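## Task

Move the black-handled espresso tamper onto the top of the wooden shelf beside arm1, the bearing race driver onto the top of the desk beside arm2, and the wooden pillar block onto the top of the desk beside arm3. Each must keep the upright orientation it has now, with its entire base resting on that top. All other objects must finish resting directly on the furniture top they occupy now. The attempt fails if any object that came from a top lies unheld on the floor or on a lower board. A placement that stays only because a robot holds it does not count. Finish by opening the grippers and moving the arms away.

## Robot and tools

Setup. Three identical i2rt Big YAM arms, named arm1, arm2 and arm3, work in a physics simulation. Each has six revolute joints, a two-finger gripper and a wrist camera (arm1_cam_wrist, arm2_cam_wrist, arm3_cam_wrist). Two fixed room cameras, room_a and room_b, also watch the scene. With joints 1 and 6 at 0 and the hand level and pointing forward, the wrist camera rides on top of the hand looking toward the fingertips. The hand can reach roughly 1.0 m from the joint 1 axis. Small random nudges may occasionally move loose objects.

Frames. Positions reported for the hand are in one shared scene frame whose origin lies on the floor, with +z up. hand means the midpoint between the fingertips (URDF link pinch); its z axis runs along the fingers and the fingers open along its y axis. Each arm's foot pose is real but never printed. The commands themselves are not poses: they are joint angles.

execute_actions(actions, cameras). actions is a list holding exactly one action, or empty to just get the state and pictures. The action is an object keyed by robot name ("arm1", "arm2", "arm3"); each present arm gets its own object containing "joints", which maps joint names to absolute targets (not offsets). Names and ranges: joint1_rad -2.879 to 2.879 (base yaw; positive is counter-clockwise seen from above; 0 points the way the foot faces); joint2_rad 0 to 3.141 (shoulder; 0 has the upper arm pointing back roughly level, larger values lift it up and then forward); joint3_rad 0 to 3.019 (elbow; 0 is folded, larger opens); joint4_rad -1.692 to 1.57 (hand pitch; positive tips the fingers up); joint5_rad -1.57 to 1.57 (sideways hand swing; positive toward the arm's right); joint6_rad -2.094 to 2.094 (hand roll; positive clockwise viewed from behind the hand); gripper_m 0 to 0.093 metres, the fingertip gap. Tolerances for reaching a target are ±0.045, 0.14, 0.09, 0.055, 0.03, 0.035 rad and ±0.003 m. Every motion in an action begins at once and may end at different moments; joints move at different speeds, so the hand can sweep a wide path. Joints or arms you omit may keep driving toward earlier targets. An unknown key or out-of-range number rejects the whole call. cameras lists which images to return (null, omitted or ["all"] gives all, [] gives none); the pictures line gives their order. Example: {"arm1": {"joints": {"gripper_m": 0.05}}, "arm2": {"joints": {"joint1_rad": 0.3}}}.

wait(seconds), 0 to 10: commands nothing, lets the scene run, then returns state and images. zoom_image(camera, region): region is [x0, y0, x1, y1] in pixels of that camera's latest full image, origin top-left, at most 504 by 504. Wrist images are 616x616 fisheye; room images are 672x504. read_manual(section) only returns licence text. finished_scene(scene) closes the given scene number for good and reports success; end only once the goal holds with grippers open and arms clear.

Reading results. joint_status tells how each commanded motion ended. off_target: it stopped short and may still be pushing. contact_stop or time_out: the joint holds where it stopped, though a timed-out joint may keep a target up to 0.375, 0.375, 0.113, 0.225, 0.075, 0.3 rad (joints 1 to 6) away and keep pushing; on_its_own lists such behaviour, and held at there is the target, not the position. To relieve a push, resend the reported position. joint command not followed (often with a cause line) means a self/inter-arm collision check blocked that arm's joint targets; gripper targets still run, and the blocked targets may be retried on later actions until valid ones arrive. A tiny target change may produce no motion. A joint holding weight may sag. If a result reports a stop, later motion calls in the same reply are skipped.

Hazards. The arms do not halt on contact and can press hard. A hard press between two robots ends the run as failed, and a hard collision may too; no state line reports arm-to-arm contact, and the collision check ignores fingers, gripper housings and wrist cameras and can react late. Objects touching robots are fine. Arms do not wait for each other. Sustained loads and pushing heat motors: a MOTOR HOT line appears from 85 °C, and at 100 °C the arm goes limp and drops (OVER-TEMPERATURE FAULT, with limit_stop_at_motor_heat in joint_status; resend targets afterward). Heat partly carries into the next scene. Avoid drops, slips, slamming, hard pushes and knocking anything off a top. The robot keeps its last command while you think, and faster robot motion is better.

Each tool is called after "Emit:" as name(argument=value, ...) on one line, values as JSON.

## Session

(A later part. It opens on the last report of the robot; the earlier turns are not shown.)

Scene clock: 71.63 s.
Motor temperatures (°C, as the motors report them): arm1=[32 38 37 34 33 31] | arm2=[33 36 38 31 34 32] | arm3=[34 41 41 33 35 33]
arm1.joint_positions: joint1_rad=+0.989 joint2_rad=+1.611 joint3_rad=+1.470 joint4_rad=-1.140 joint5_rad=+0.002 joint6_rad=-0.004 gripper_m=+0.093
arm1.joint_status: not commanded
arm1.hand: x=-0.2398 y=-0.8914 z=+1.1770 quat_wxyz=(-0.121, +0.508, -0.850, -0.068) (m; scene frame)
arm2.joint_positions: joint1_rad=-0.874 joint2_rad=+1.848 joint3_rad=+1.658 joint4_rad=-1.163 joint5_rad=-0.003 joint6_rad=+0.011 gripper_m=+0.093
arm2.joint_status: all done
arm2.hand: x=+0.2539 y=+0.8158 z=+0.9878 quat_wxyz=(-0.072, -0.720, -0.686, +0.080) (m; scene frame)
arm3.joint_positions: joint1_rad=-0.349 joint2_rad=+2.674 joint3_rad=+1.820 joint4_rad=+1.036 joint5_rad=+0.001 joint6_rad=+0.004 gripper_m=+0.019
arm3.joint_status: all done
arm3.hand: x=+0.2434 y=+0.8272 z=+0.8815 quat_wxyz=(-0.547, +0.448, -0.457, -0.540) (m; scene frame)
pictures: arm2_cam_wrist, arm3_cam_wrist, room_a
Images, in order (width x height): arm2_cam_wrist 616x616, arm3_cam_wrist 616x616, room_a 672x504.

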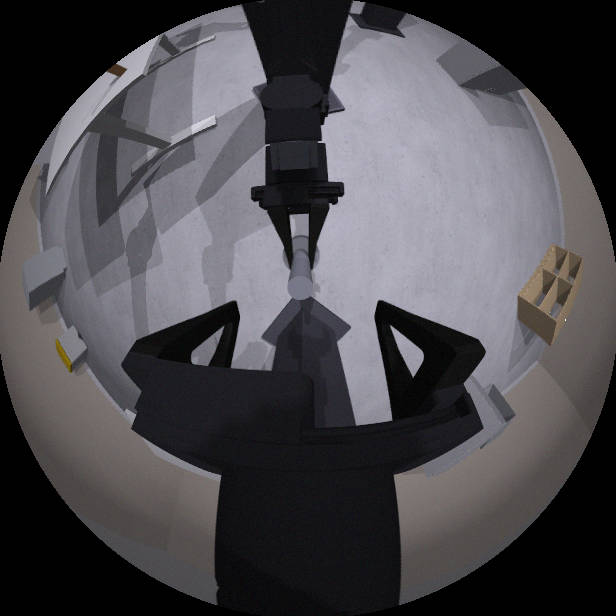

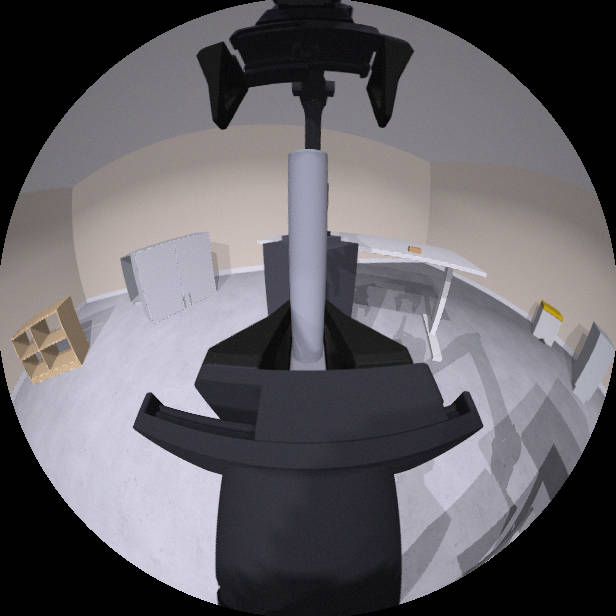

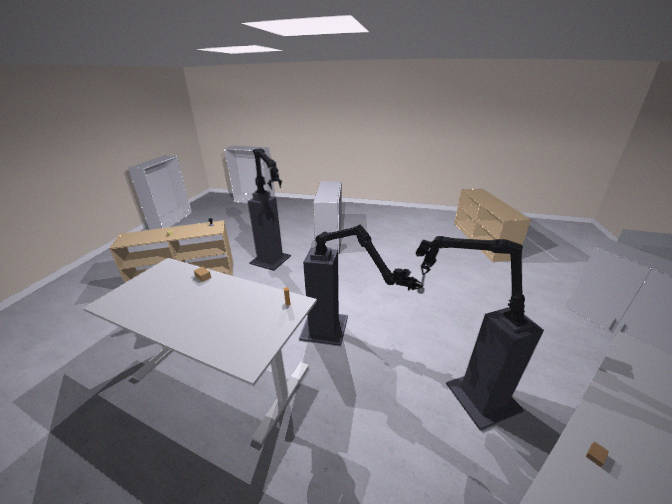

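Emit:
execute_actions(actions=[{"arm2":{"joints":{"joint2_rad":1.935,"joint3_rad":1.615,"joint4_rad":-1.035}}}], cameras=["arm2_cam_wrist","arm3_cam_wrist"])

Scene clock: 72.67 s.
Motor temperatures (°C, as the motors report them): arm1=[32 38 37 34 33 31] | arm2=[33 37 38 31 34 32] | arm3=[34 41 41 33 35 33]
arm1.joint_positions: joint1_rad=+0.989 joint2_rad=+1.611 joint3_rad=+1.470 joint4_rad=-1.140 joint5_rad=+0.002 joint6_rad=-0.004 gripper_m=+0.093
arm1.joint_status: not commanded
arm1.hand: x=-0.2398 y=-0.8914 z=+1.1770 quat_wxyz=(-0.121, +0.508, -0.850, -0.068) (m; scene frame)
arm2.joint_positions: joint1_rad=-0.874 joint2_rad=+1.934 joint3_rad=+1.622 joint4_rad=-1.047 joint5_rad=-0.003 joint6_rad=+0.011 gripper_m=+0.093
arm2.joint_status: all done
arm2.hand: x=+0.2527 y=+0.8001 z=+0.9262 quat_wxyz=(-0.070, -0.720, -0.686, +0.077) (m; scene frame)
arm3.joint_positions: joint1_rad=-0.349 joint2_rad=+2.674 joint3_rad=+1.820 joint4_rad=+1.036 joint5_rad=+0.001 joint6_rad=+0.004 gripper_m=+0.019
arm3.joint_status: not commanded
arm3.hand: x=+0.2434 y=+0.8272 z=+0.8815 quat_wxyz=(-0.547, +0.448, -0.457, -0.540) (m; scene frame)
pictures: arm2_cam_wrist, arm3_cam_wrist
Images, in order (width x height): arm2_cam_wrist 616x616, arm3_cam_wrist 616x616.

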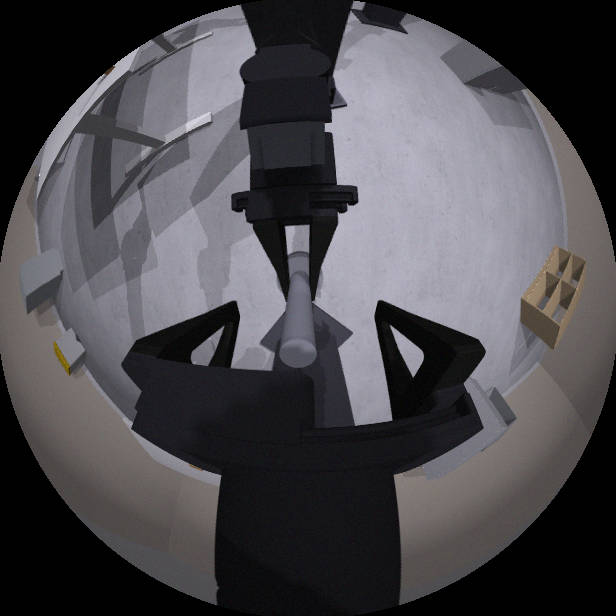

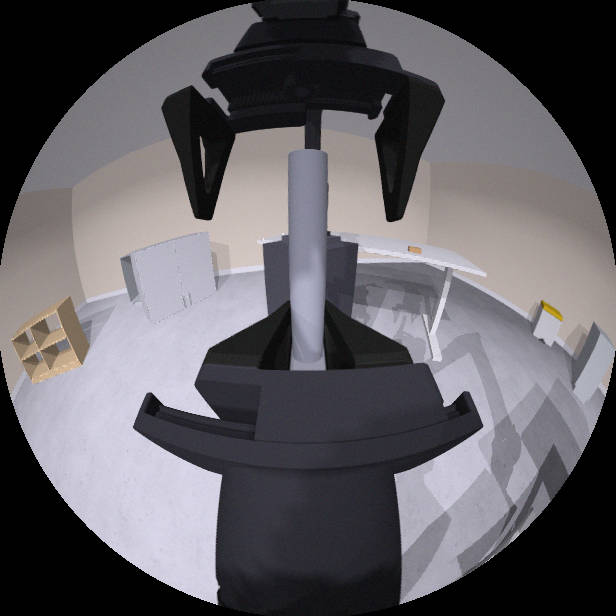

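Emit:
execute_actions(actions=[{"arm2":{"joints":{"joint3_rad":1.575,"joint2_rad":1.905,"joint4_rad":-1.03,"joint1_rad":-0.855}}}], cameras=["arm2_cam_wrist"])

Emit:
execute_actions(actions=[{"arm2":{"joints":{"gripper_m":0}}}], cameras=["arm2_cam_wrist","arm3_cam_wrist"])

Scene clock: 73.47 s.
Motor temperatures (°C, as the motors report them): arm1=[32 38 37 34 33 31] | arm2=[33 37 37 31 34 32] | arm3=[34 41 41 33 35 33]
arm1.joint_positions: joint1_rad=+0.989 joint2_rad=+1.611 joint3_rad=+1.470 joint4_rad=-1.140 joint5_rad=+0.002 joint6_rad=-0.004 gripper_m=+0.093
arm1.joint_status: not commanded
arm1.hand: x=-0.2398 y=-0.8914 z=+1.1770 quat_wxyz=(-0.121, +0.508, -0.850, -0.068) (m; scene frame)
arm2.joint_positions: joint1_rad=-0.862 joint2_rad=+1.906 joint3_rad=+1.590 joint4_rad=-1.041 joint5_rad=-0.003 joint6_rad=+0.011 gripper_m=+0.093
arm2.joint_status: all done
arm2.hand: x=+0.2606 y=+0.8091 z=+0.9300 quat_wxyz=(-0.071, -0.716, -0.690, +0.077) (m; scene frame)
arm3.joint_positions: joint1_rad=-0.349 joint2_rad=+2.674 joint3_rad=+1.820 joint4_rad=+1.036 joint5_rad=+0.001 joint6_rad=+0.004 gripper_m=+0.019
arm3.joint_status: not commanded
arm3.hand: x=+0.2434 y=+0.8272 z=+0.8815 quat_wxyz=(-0.547, +0.448, -0.457, -0.540) (m; scene frame)
pictures: arm2_cam_wrist
Images, in order (width x height): arm2_cam_wrist 616x616.

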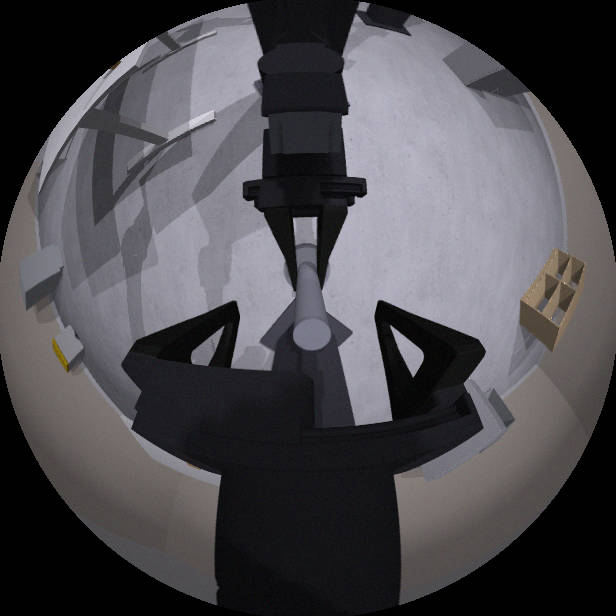

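Scene clock: 74.17 s.
Motor temperatures (°C, as the motors report them): arm1=[32 38 37 34 33 31] | arm2=[33 37 37 31 34 32] | arm3=[34 41 41 33 35 33]
arm1.joint_positions: joint1_rad=+0.989 joint2_rad=+1.611 joint3_rad=+1.470 joint4_rad=-1.140 joint5_rad=+0.002 joint6_rad=-0.004 gripper_m=+0.093
arm1.joint_status: not commanded
arm1.hand: x=-0.2398 y=-0.8914 z=+1.1770 quat_wxyz=(-0.121, +0.508, -0.850, -0.068) (m; scene frame)
arm2.joint_positions: joint1_rad=-0.862 joint2_rad=+1.906 joint3_rad=+1.590 joint4_rad=-1.041 joint5_rad=-0.001 joint6_rad=+0.011 gripper_m=+0.019
arm2.joint_status: gripper_m off_target (ended at +0.019, target +0.000)
arm2.hand: x=+0.2604 y=+0.8091 z=+0.9300 quat_wxyz=(-0.070, -0.716, -0.690, +0.078) (m; scene frame)
arm3.joint_positions: joint1_rad=-0.350 joint2_rad=+2.674 joint3_rad=+1.820 joint4_rad=+1.037 joint5_rad=+0.003 joint6_rad=+0.007 gripper_m=+0.019
arm3.joint_status: not commanded
arm3.hand: x=+0.2444 y=+0.8271 z=+0.8817 quat_wxyz=(-0.547, +0.446, -0.458, -0.541) (m; scene frame)
pictures: arm2_cam_wrist, arm3_cam_wrist
Images, in order (width x height): arm2_cam_wrist 616x616, arm3_cam_wrist 616x616.

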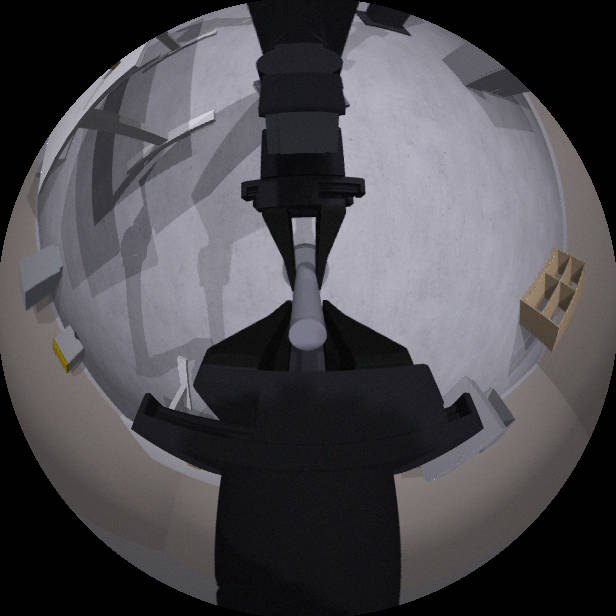

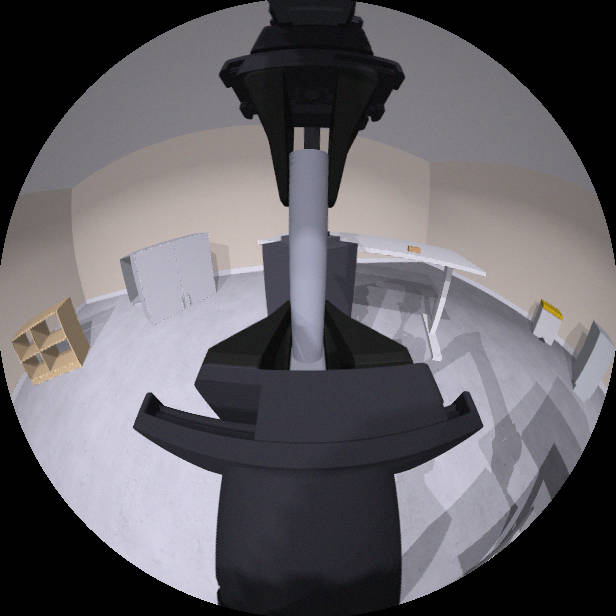

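Emit:
execute_actions(actions=[{"arm3":{"joints":{"gripper_m":0.093,"joint4_rad":1.04,"joint2_rad":2.68}},"arm2":{"joints":{"joint2_rad":1.87,"joint3_rad":1.62}}}], cameras=[])

Emit:
execute_actions(actions=[{"arm3":{"joints":{"joint3_rad":1.3,"joint4_rad":1.3}},"arm2":{"joints":{"joint2_rad":1.75,"joint3_rad":1.66,"joint4_rad":-1.22}}}], cameras=[])

Emit:
execute_actions(actions=[{"arm2":{"joints":{"joint1_rad":1.66}},"arm3":{"joints":{"joint2_rad":1.5,"joint4_rad":0}}}], cameras=[])

Emit:
execute_actions(actions=[{"arm2":{"joints":{"joint2_rad":2.0,"joint3_rad":1.68,"joint4_rad":-0.95}}}], cameras=["arm2_cam_wrist","room_a"])

Emit:
zoom_image(camera="room_a", region=[540,320,672,450])

Scene clock: 75.23 s.
Motor temperatures (°C, as the motors report them): arm1=[32 38 37 34 33 31] | arm2=[33 37 37 31 34 32] | arm3=[34 41 41 33 35 33]
arm1.joint_positions: joint1_rad=+0.989 joint2_rad=+1.611 joint3_rad=+1.470 joint4_rad=-1.140 joint5_rad=+0.002 joint6_rad=-0.004 gripper_m=+0.093
arm1.joint_status: not commanded
arm1.hand: x=-0.2398 y=-0.8914 z=+1.1770 quat_wxyz=(-0.121, +0.508, -0.850, -0.068) (m; scene frame)
arm2.joint_positions: joint1_rad=-0.862 joint2_rad=+1.902 joint3_rad=+1.590 joint4_rad=-1.041 joint5_rad=-0.001 joint6_rad=+0.011 gripper_m=+0.019
arm2.joint_status: all done
arm2.hand: x=+0.2603 y=+0.8090 z=+0.9323 quat_wxyz=(-0.072, -0.716, -0.690, +0.079) (m; scene frame)
arm3.joint_positions: joint1_rad=-0.350 joint2_rad=+2.673 joint3_rad=+1.820 joint4_rad=+1.037 joint5_rad=+0.003 joint6_rad=+0.007 gripper_m=+0.093
arm3.joint_status: all done
arm3.hand: x=+0.2444 y=+0.8272 z=+0.8824 quat_wxyz=(-0.547, +0.446, -0.458, -0.541) (m; scene frame)
pictures: none
No camera images: the call's "cameras" was empty. Leave "cameras" out to get every camera's image.

Scene clock: 76.53 s.
Motor temperatures (°C, as the motors report them): arm1=[32 38 37 34 33 31] | arm2=[33 37 38 31 34 32] | arm3=[34 41 41 33 35 33]
arm1.joint_positions: joint1_rad=+0.989 joint2_rad=+1.611 joint3_rad=+1.470 joint4_rad=-1.140 joint5_rad=+0.002 joint6_rad=-0.004 gripper_m=+0.093
arm1.joint_status: not commanded
arm1.hand: x=-0.2398 y=-0.8914 z=+1.1770 quat_wxyz=(-0.121, +0.508, -0.850, -0.068) (m; scene frame)
arm2.joint_positions: joint1_rad=-0.862 joint2_rad=+1.761 joint3_rad=+1.596 joint4_rad=-1.215 joint5_rad=-0.001 joint6_rad=+0.011 gripper_m=+0.019
arm2.joint_status: all done
arm2.hand: x=+0.2622 y=+0.8512 z=+1.0090 quat_wxyz=(-0.062, -0.717, -0.691, +0.070) (m; scene frame)
arm3.joint_positions: joint1_rad=-0.350 joint2_rad=+2.668 joint3_rad=+1.305 joint4_rad=+1.284 joint5_rad=+0.003 joint6_rad=+0.007 gripper_m=+0.093
arm3.joint_status: all done
arm3.hand: x=+0.2417 y=+0.6578 z=+0.7342 quat_wxyz=(-0.483, +0.512, -0.526, -0.477) (m; scene frame)
pictures: none
No camera images: the call's "cameras" was empty. Leave "cameras" out to get every camera's image.

Scene clock: 79.07 s.
Motor temperatures (°C, as the motors report them): arm1=[32 38 37 34 33 31] | arm2=[33 37 38 31 34 32] | arm3=[34 41 41 33 35 33]
arm1.joint_positions: joint1_rad=+0.989 joint2_rad=+1.611 joint3_rad=+1.470 joint4_rad=-1.140 joint5_rad=+0.002 joint6_rad=-0.004 gripper_m=+0.093
arm1.joint_status: not commanded
arm1.hand: x=-0.2398 y=-0.8914 z=+1.1770 quat_wxyz=(-0.121, +0.508, -0.850, -0.068) (m; scene frame)
arm2.joint_positions: joint1_rad=+1.664 joint2_rad=+1.777 joint3_rad=+1.596 joint4_rad=-1.213 joint5_rad=-0.002 joint6_rad=+0.011 gripper_m=+0.019
arm2.joint_status: all done
arm2.hand: x=+0.6282 y=+1.9023 z=+0.9999 quat_wxyz=(-0.074, +0.441, -0.894, -0.045) (m; scene frame)
arm3.joint_positions: joint1_rad=-0.350 joint2_rad=+1.483 joint3_rad=+1.295 joint4_rad=+0.010 joint5_rad=+0.003 joint6_rad=+0.007 gripper_m=+0.093
arm3.joint_status: all done
arm3.hand: x=+0.2410 y=+0.6175 z=+1.2828 quat_wxyz=(-0.456, +0.535, -0.550, -0.451) (m; scene frame)
pictures: none
No camera images: the call's "cameras" was empty. Leave "cameras" out to get every camera's image.

Scene clock: 80.33 s.
Motor temperatures (°C, as the motors report them): arm1=[32 38 38 34 33 31] | arm2=[33 37 38 31 34 32] | arm3=[34 41 41 33 35 33]
arm1.joint_positions: joint1_rad=+0.989 joint2_rad=+1.611 joint3_rad=+1.470 joint4_rad=-1.140 joint5_rad=+0.002 joint6_rad=-0.004 gripper_m=+0.093
arm1.joint_status: not commanded
arm1.hand: x=-0.2398 y=-0.8914 z=+1.1770 quat_wxyz=(-0.121, +0.508, -0.850, -0.068) (m; scene frame)
arm2.joint_positions: joint1_rad=+1.664 joint2_rad=+2.030 joint3_rad=+1.628 joint4_rad=-0.967 joint5_rad=-0.003 joint6_rad=+0.011 gripper_m=+0.019
arm2.joint_status: all done
arm2.hand: x=+0.6667 y=+1.9565 z=+0.8730 quat_wxyz=(-0.086, +0.440, -0.892, -0.051) (m; scene frame)
arm3.joint_positions: joint1_rad=-0.350 joint2_rad=+1.483 joint3_rad=+1.295 joint4_rad=+0.010 joint5_rad=+0.003 joint6_rad=+0.007 gripper_m=+0.093
arm3.joint_status: not commanded
arm3.hand: x=+0.2410 y=+0.6175 z=+1.2828 quat_wxyz=(-0.456, +0.535, -0.550, -0.451) (m; scene frame)
pictures: arm2_cam_wrist, room_a
Images, in order (width x height): arm2_cam_wrist 616x616, room_a 672x504.

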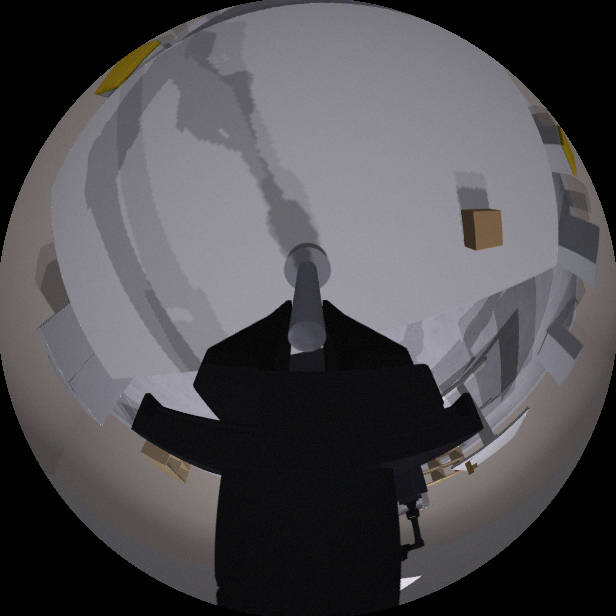

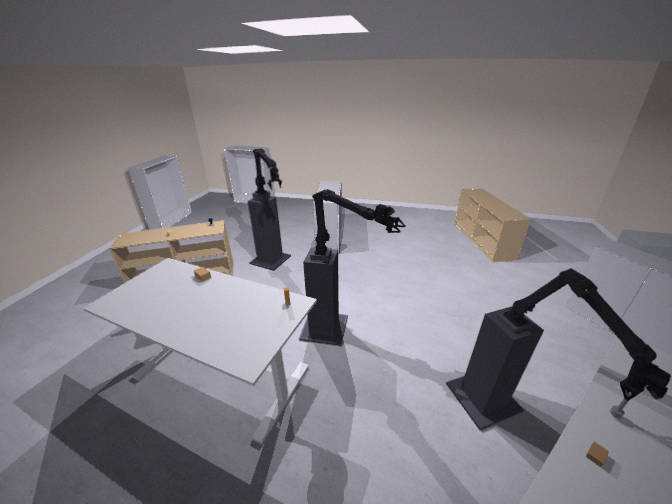

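Region (540, 320, 672, 450) of room_a's 672x504 image, scaled by 3.818, with more detail than that image has; it fills the top 496 rows of this view, and the rest is white.

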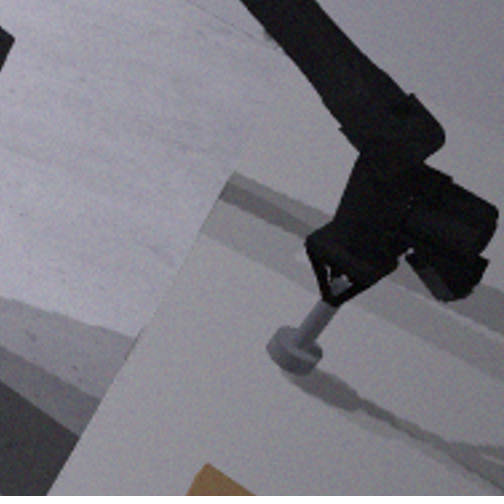

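Emit:
execute_actions(actions=[{"arm2":{"joints":{"joint2_rad":2.06,"joint4_rad":-0.885}}}], cameras=["room_a"])

Emit:
zoom_image(camera="room_a", region=[540,320,672,450])

Scene clock: 81.17 s.
Motor temperatures (°C, as the motors report them): arm1=[32 38 38 34 33 31] | arm2=[33 37 39 31 34 32] | arm3=[34 40 41 33 35 33]
arm1.joint_positions: joint1_rad=+0.989 joint2_rad=+1.611 joint3_rad=+1.470 joint4_rad=-1.140 joint5_rad=+0.002 joint6_rad=-0.004 gripper_m=+0.093
arm1.joint_status: not commanded
arm1.hand: x=-0.2398 y=-0.8914 z=+1.1770 quat_wxyz=(-0.121, +0.508, -0.850, -0.068) (m; scene frame)
arm2.joint_positions: joint1_rad=+1.664 joint2_rad=+2.062 joint3_rad=+1.629 joint4_rad=-0.899 joint5_rad=-0.003 joint6_rad=+0.011 gripper_m=+0.019
arm2.joint_status: all done
arm2.hand: x=+0.6750 y=+1.9678 z=+0.8568 quat_wxyz=(-0.102, +0.439, -0.891, -0.059) (m; scene frame)
arm3.joint_positions: joint1_rad=-0.350 joint2_rad=+1.483 joint3_rad=+1.295 joint4_rad=+0.010 joint5_rad=+0.003 joint6_rad=+0.007 gripper_m=+0.093
arm3.joint_status: not commanded
arm3.hand: x=+0.2410 y=+0.6175 z=+1.2828 quat_wxyz=(-0.456, +0.535, -0.550, -0.451) (m; scene frame)
pictures: room_a
Images, in order (width x height): room_a 672x504.

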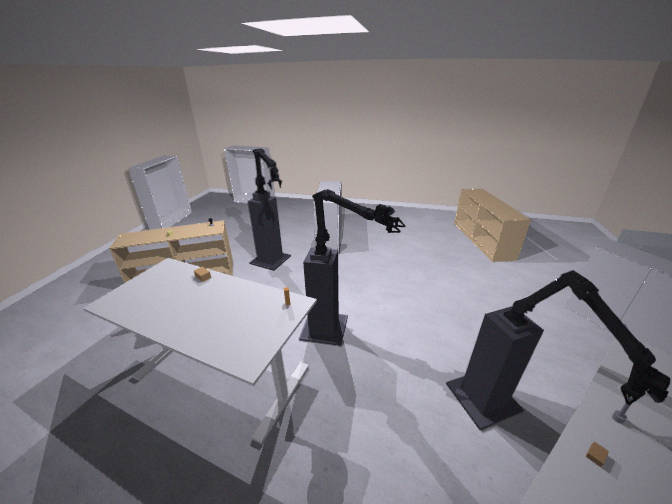

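Region (540, 320, 672, 450) of room_a's 672x504 image, scaled by 3.818, with more detail than that image has; it fills the top 496 rows of this view, and the rest is white.

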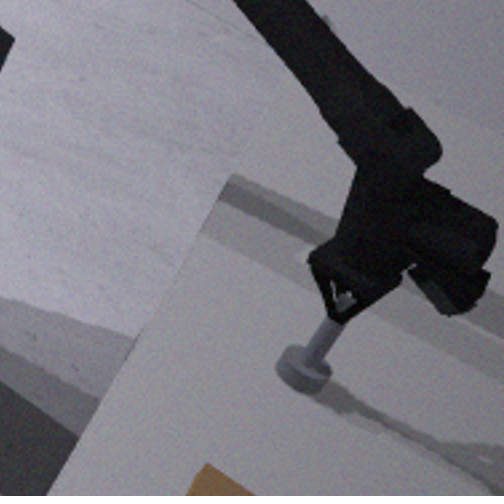

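Emit:
execute_actions(actions=[{"arm2":{"joints":{"joint2_rad":2.09}}}], cameras=[])

Emit:
execute_actions(actions=[{"arm2":{"joints":{"gripper_m":0.08}}}], cameras=[])

Emit:
execute_actions(actions=[{"arm2":{"joints":{"joint2_rad":1.8,"joint4_rad":-1.1}}}], cameras=["room_a","arm2_cam_wrist"])

Scene clock: 81.77 s.
Motor temperatures (°C, as the motors report them): arm1=[32 38 38 34 33 31] | arm2=[33 37 39 31 34 32] | arm3=[34 40 42 33 35 33]
arm1.joint_positions: joint1_rad=+0.989 joint2_rad=+1.611 joint3_rad=+1.470 joint4_rad=-1.140 joint5_rad=+0.002 joint6_rad=-0.004 gripper_m=+0.093
arm1.joint_status: not commanded
arm1.hand: x=-0.2398 y=-0.8914 z=+1.1770 quat_wxyz=(-0.121, +0.508, -0.850, -0.068) (m; scene frame)
arm2.joint_positions: joint1_rad=+1.664 joint2_rad=+2.063 joint3_rad=+1.629 joint4_rad=-0.897 joint5_rad=-0.003 joint6_rad=+0.011 gripper_m=+0.019
arm2.joint_status: all done
arm2.hand: x=+0.6751 y=+1.9679 z=+0.8559 quat_wxyz=(-0.102, +0.439, -0.891, -0.059) (m; scene frame)
arm3.joint_positions: joint1_rad=-0.350 joint2_rad=+1.483 joint3_rad=+1.295 joint4_rad=+0.010 joint5_rad=+0.003 joint6_rad=+0.007 gripper_m=+0.093
arm3.joint_status: not commanded
arm3.hand: x=+0.2410 y=+0.6175 z=+1.2828 quat_wxyz=(-0.456, +0.535, -0.550, -0.451) (m; scene frame)
pictures: none
No camera images: the call's "cameras" was empty. Leave "cameras" out to get every camera's image.

Scene clock: 82.43 s.
Motor temperatures (°C, as the motors report them): arm1=[32 38 38 34 33 31] | arm2=[33 37 39 31 34 32] | arm3=[34 40 42 33 35 33]
arm1.joint_positions: joint1_rad=+0.989 joint2_rad=+1.611 joint3_rad=+1.470 joint4_rad=-1.140 joint5_rad=+0.002 joint6_rad=-0.004 gripper_m=+0.093
arm1.joint_status: not commanded
arm1.hand: x=-0.2398 y=-0.8914 z=+1.1770 quat_wxyz=(-0.121, +0.508, -0.850, -0.068) (m; scene frame)
arm2.joint_positions: joint1_rad=+1.664 joint2_rad=+2.067 joint3_rad=+1.629 joint4_rad=-0.897 joint5_rad=-0.003 joint6_rad=+0.011 gripper_m=+0.080
arm2.joint_status: all done
arm2.hand: x=+0.6749 y=+1.9678 z=+0.8539 quat_wxyz=(-0.101, +0.439, -0.891, -0.059) (m; scene frame)
arm3.joint_positions: joint1_rad=-0.350 joint2_rad=+1.483 joint3_rad=+1.295 joint4_rad=+0.010 joint5_rad=+0.003 joint6_rad=+0.007 gripper_m=+0.093
arm3.joint_status: not commanded
arm3.hand: x=+0.2410 y=+0.6175 z=+1.2828 quat_wxyz=(-0.456, +0.535, -0.550, -0.451) (m; scene frame)
pictures: none
No camera images: the call's "cameras" was empty. Leave "cameras" out to get every camera's image.

Scene clock: 83.80 s.
Motor temperatures (°C, as the motors report them): arm1=[32 38 38 34 33 31] | arm2=[33 37 39 31 34 32] | arm3=[34 40 42 33 35 33]
arm1.joint_positions: joint1_rad=+0.989 joint2_rad=+1.611 joint3_rad=+1.470 joint4_rad=-1.140 joint5_rad=+0.002 joint6_rad=-0.004 gripper_m=+0.093
arm1.joint_status: not commanded
arm1.hand: x=-0.2398 y=-0.8914 z=+1.1770 quat_wxyz=(-0.121, +0.508, -0.850, -0.068) (m; scene frame)
arm2.joint_positions: joint1_rad=+1.664 joint2_rad=+1.794 joint3_rad=+1.660 joint4_rad=-1.089 joint5_rad=-0.003 joint6_rad=+0.011 gripper_m=+0.080
arm2.joint_status: all done
arm2.hand: x=+0.6581 y=+1.9422 z=+1.0261 quat_wxyz=(-0.150, +0.436, -0.884, -0.083) (m; scene frame)
arm3.joint_positions: joint1_rad=-0.350 joint2_rad=+1.483 joint3_rad=+1.295 joint4_rad=+0.010 joint5_rad=+0.003 joint6_rad=+0.007 gripper_m=+0.093
arm3.joint_status: not commanded
arm3.hand: x=+0.2410 y=+0.6175 z=+1.2828 quat_wxyz=(-0.456, +0.535, -0.550, -0.451) (m; scene frame)
pictures: arm2_cam_wrist, room_a
Images, in order (width x height): arm2_cam_wrist 616x616, room_a 672x504.

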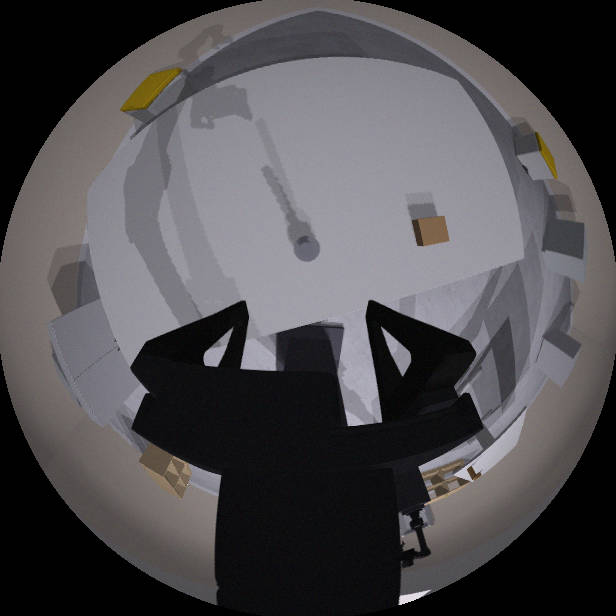

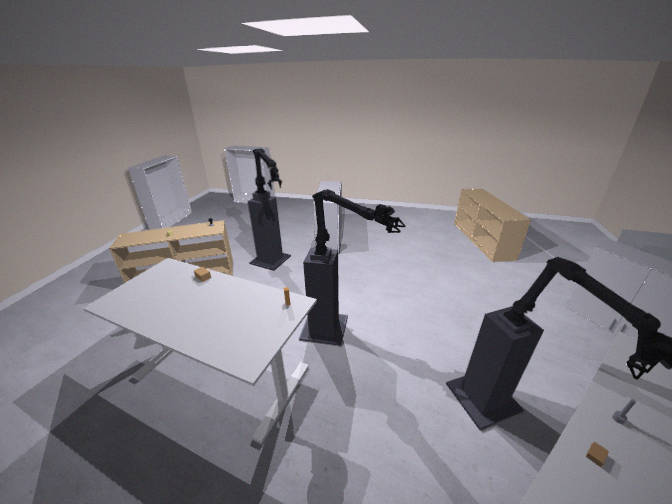

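Emit:
finished_scene(scene=1)

The scene is finished: the task was done.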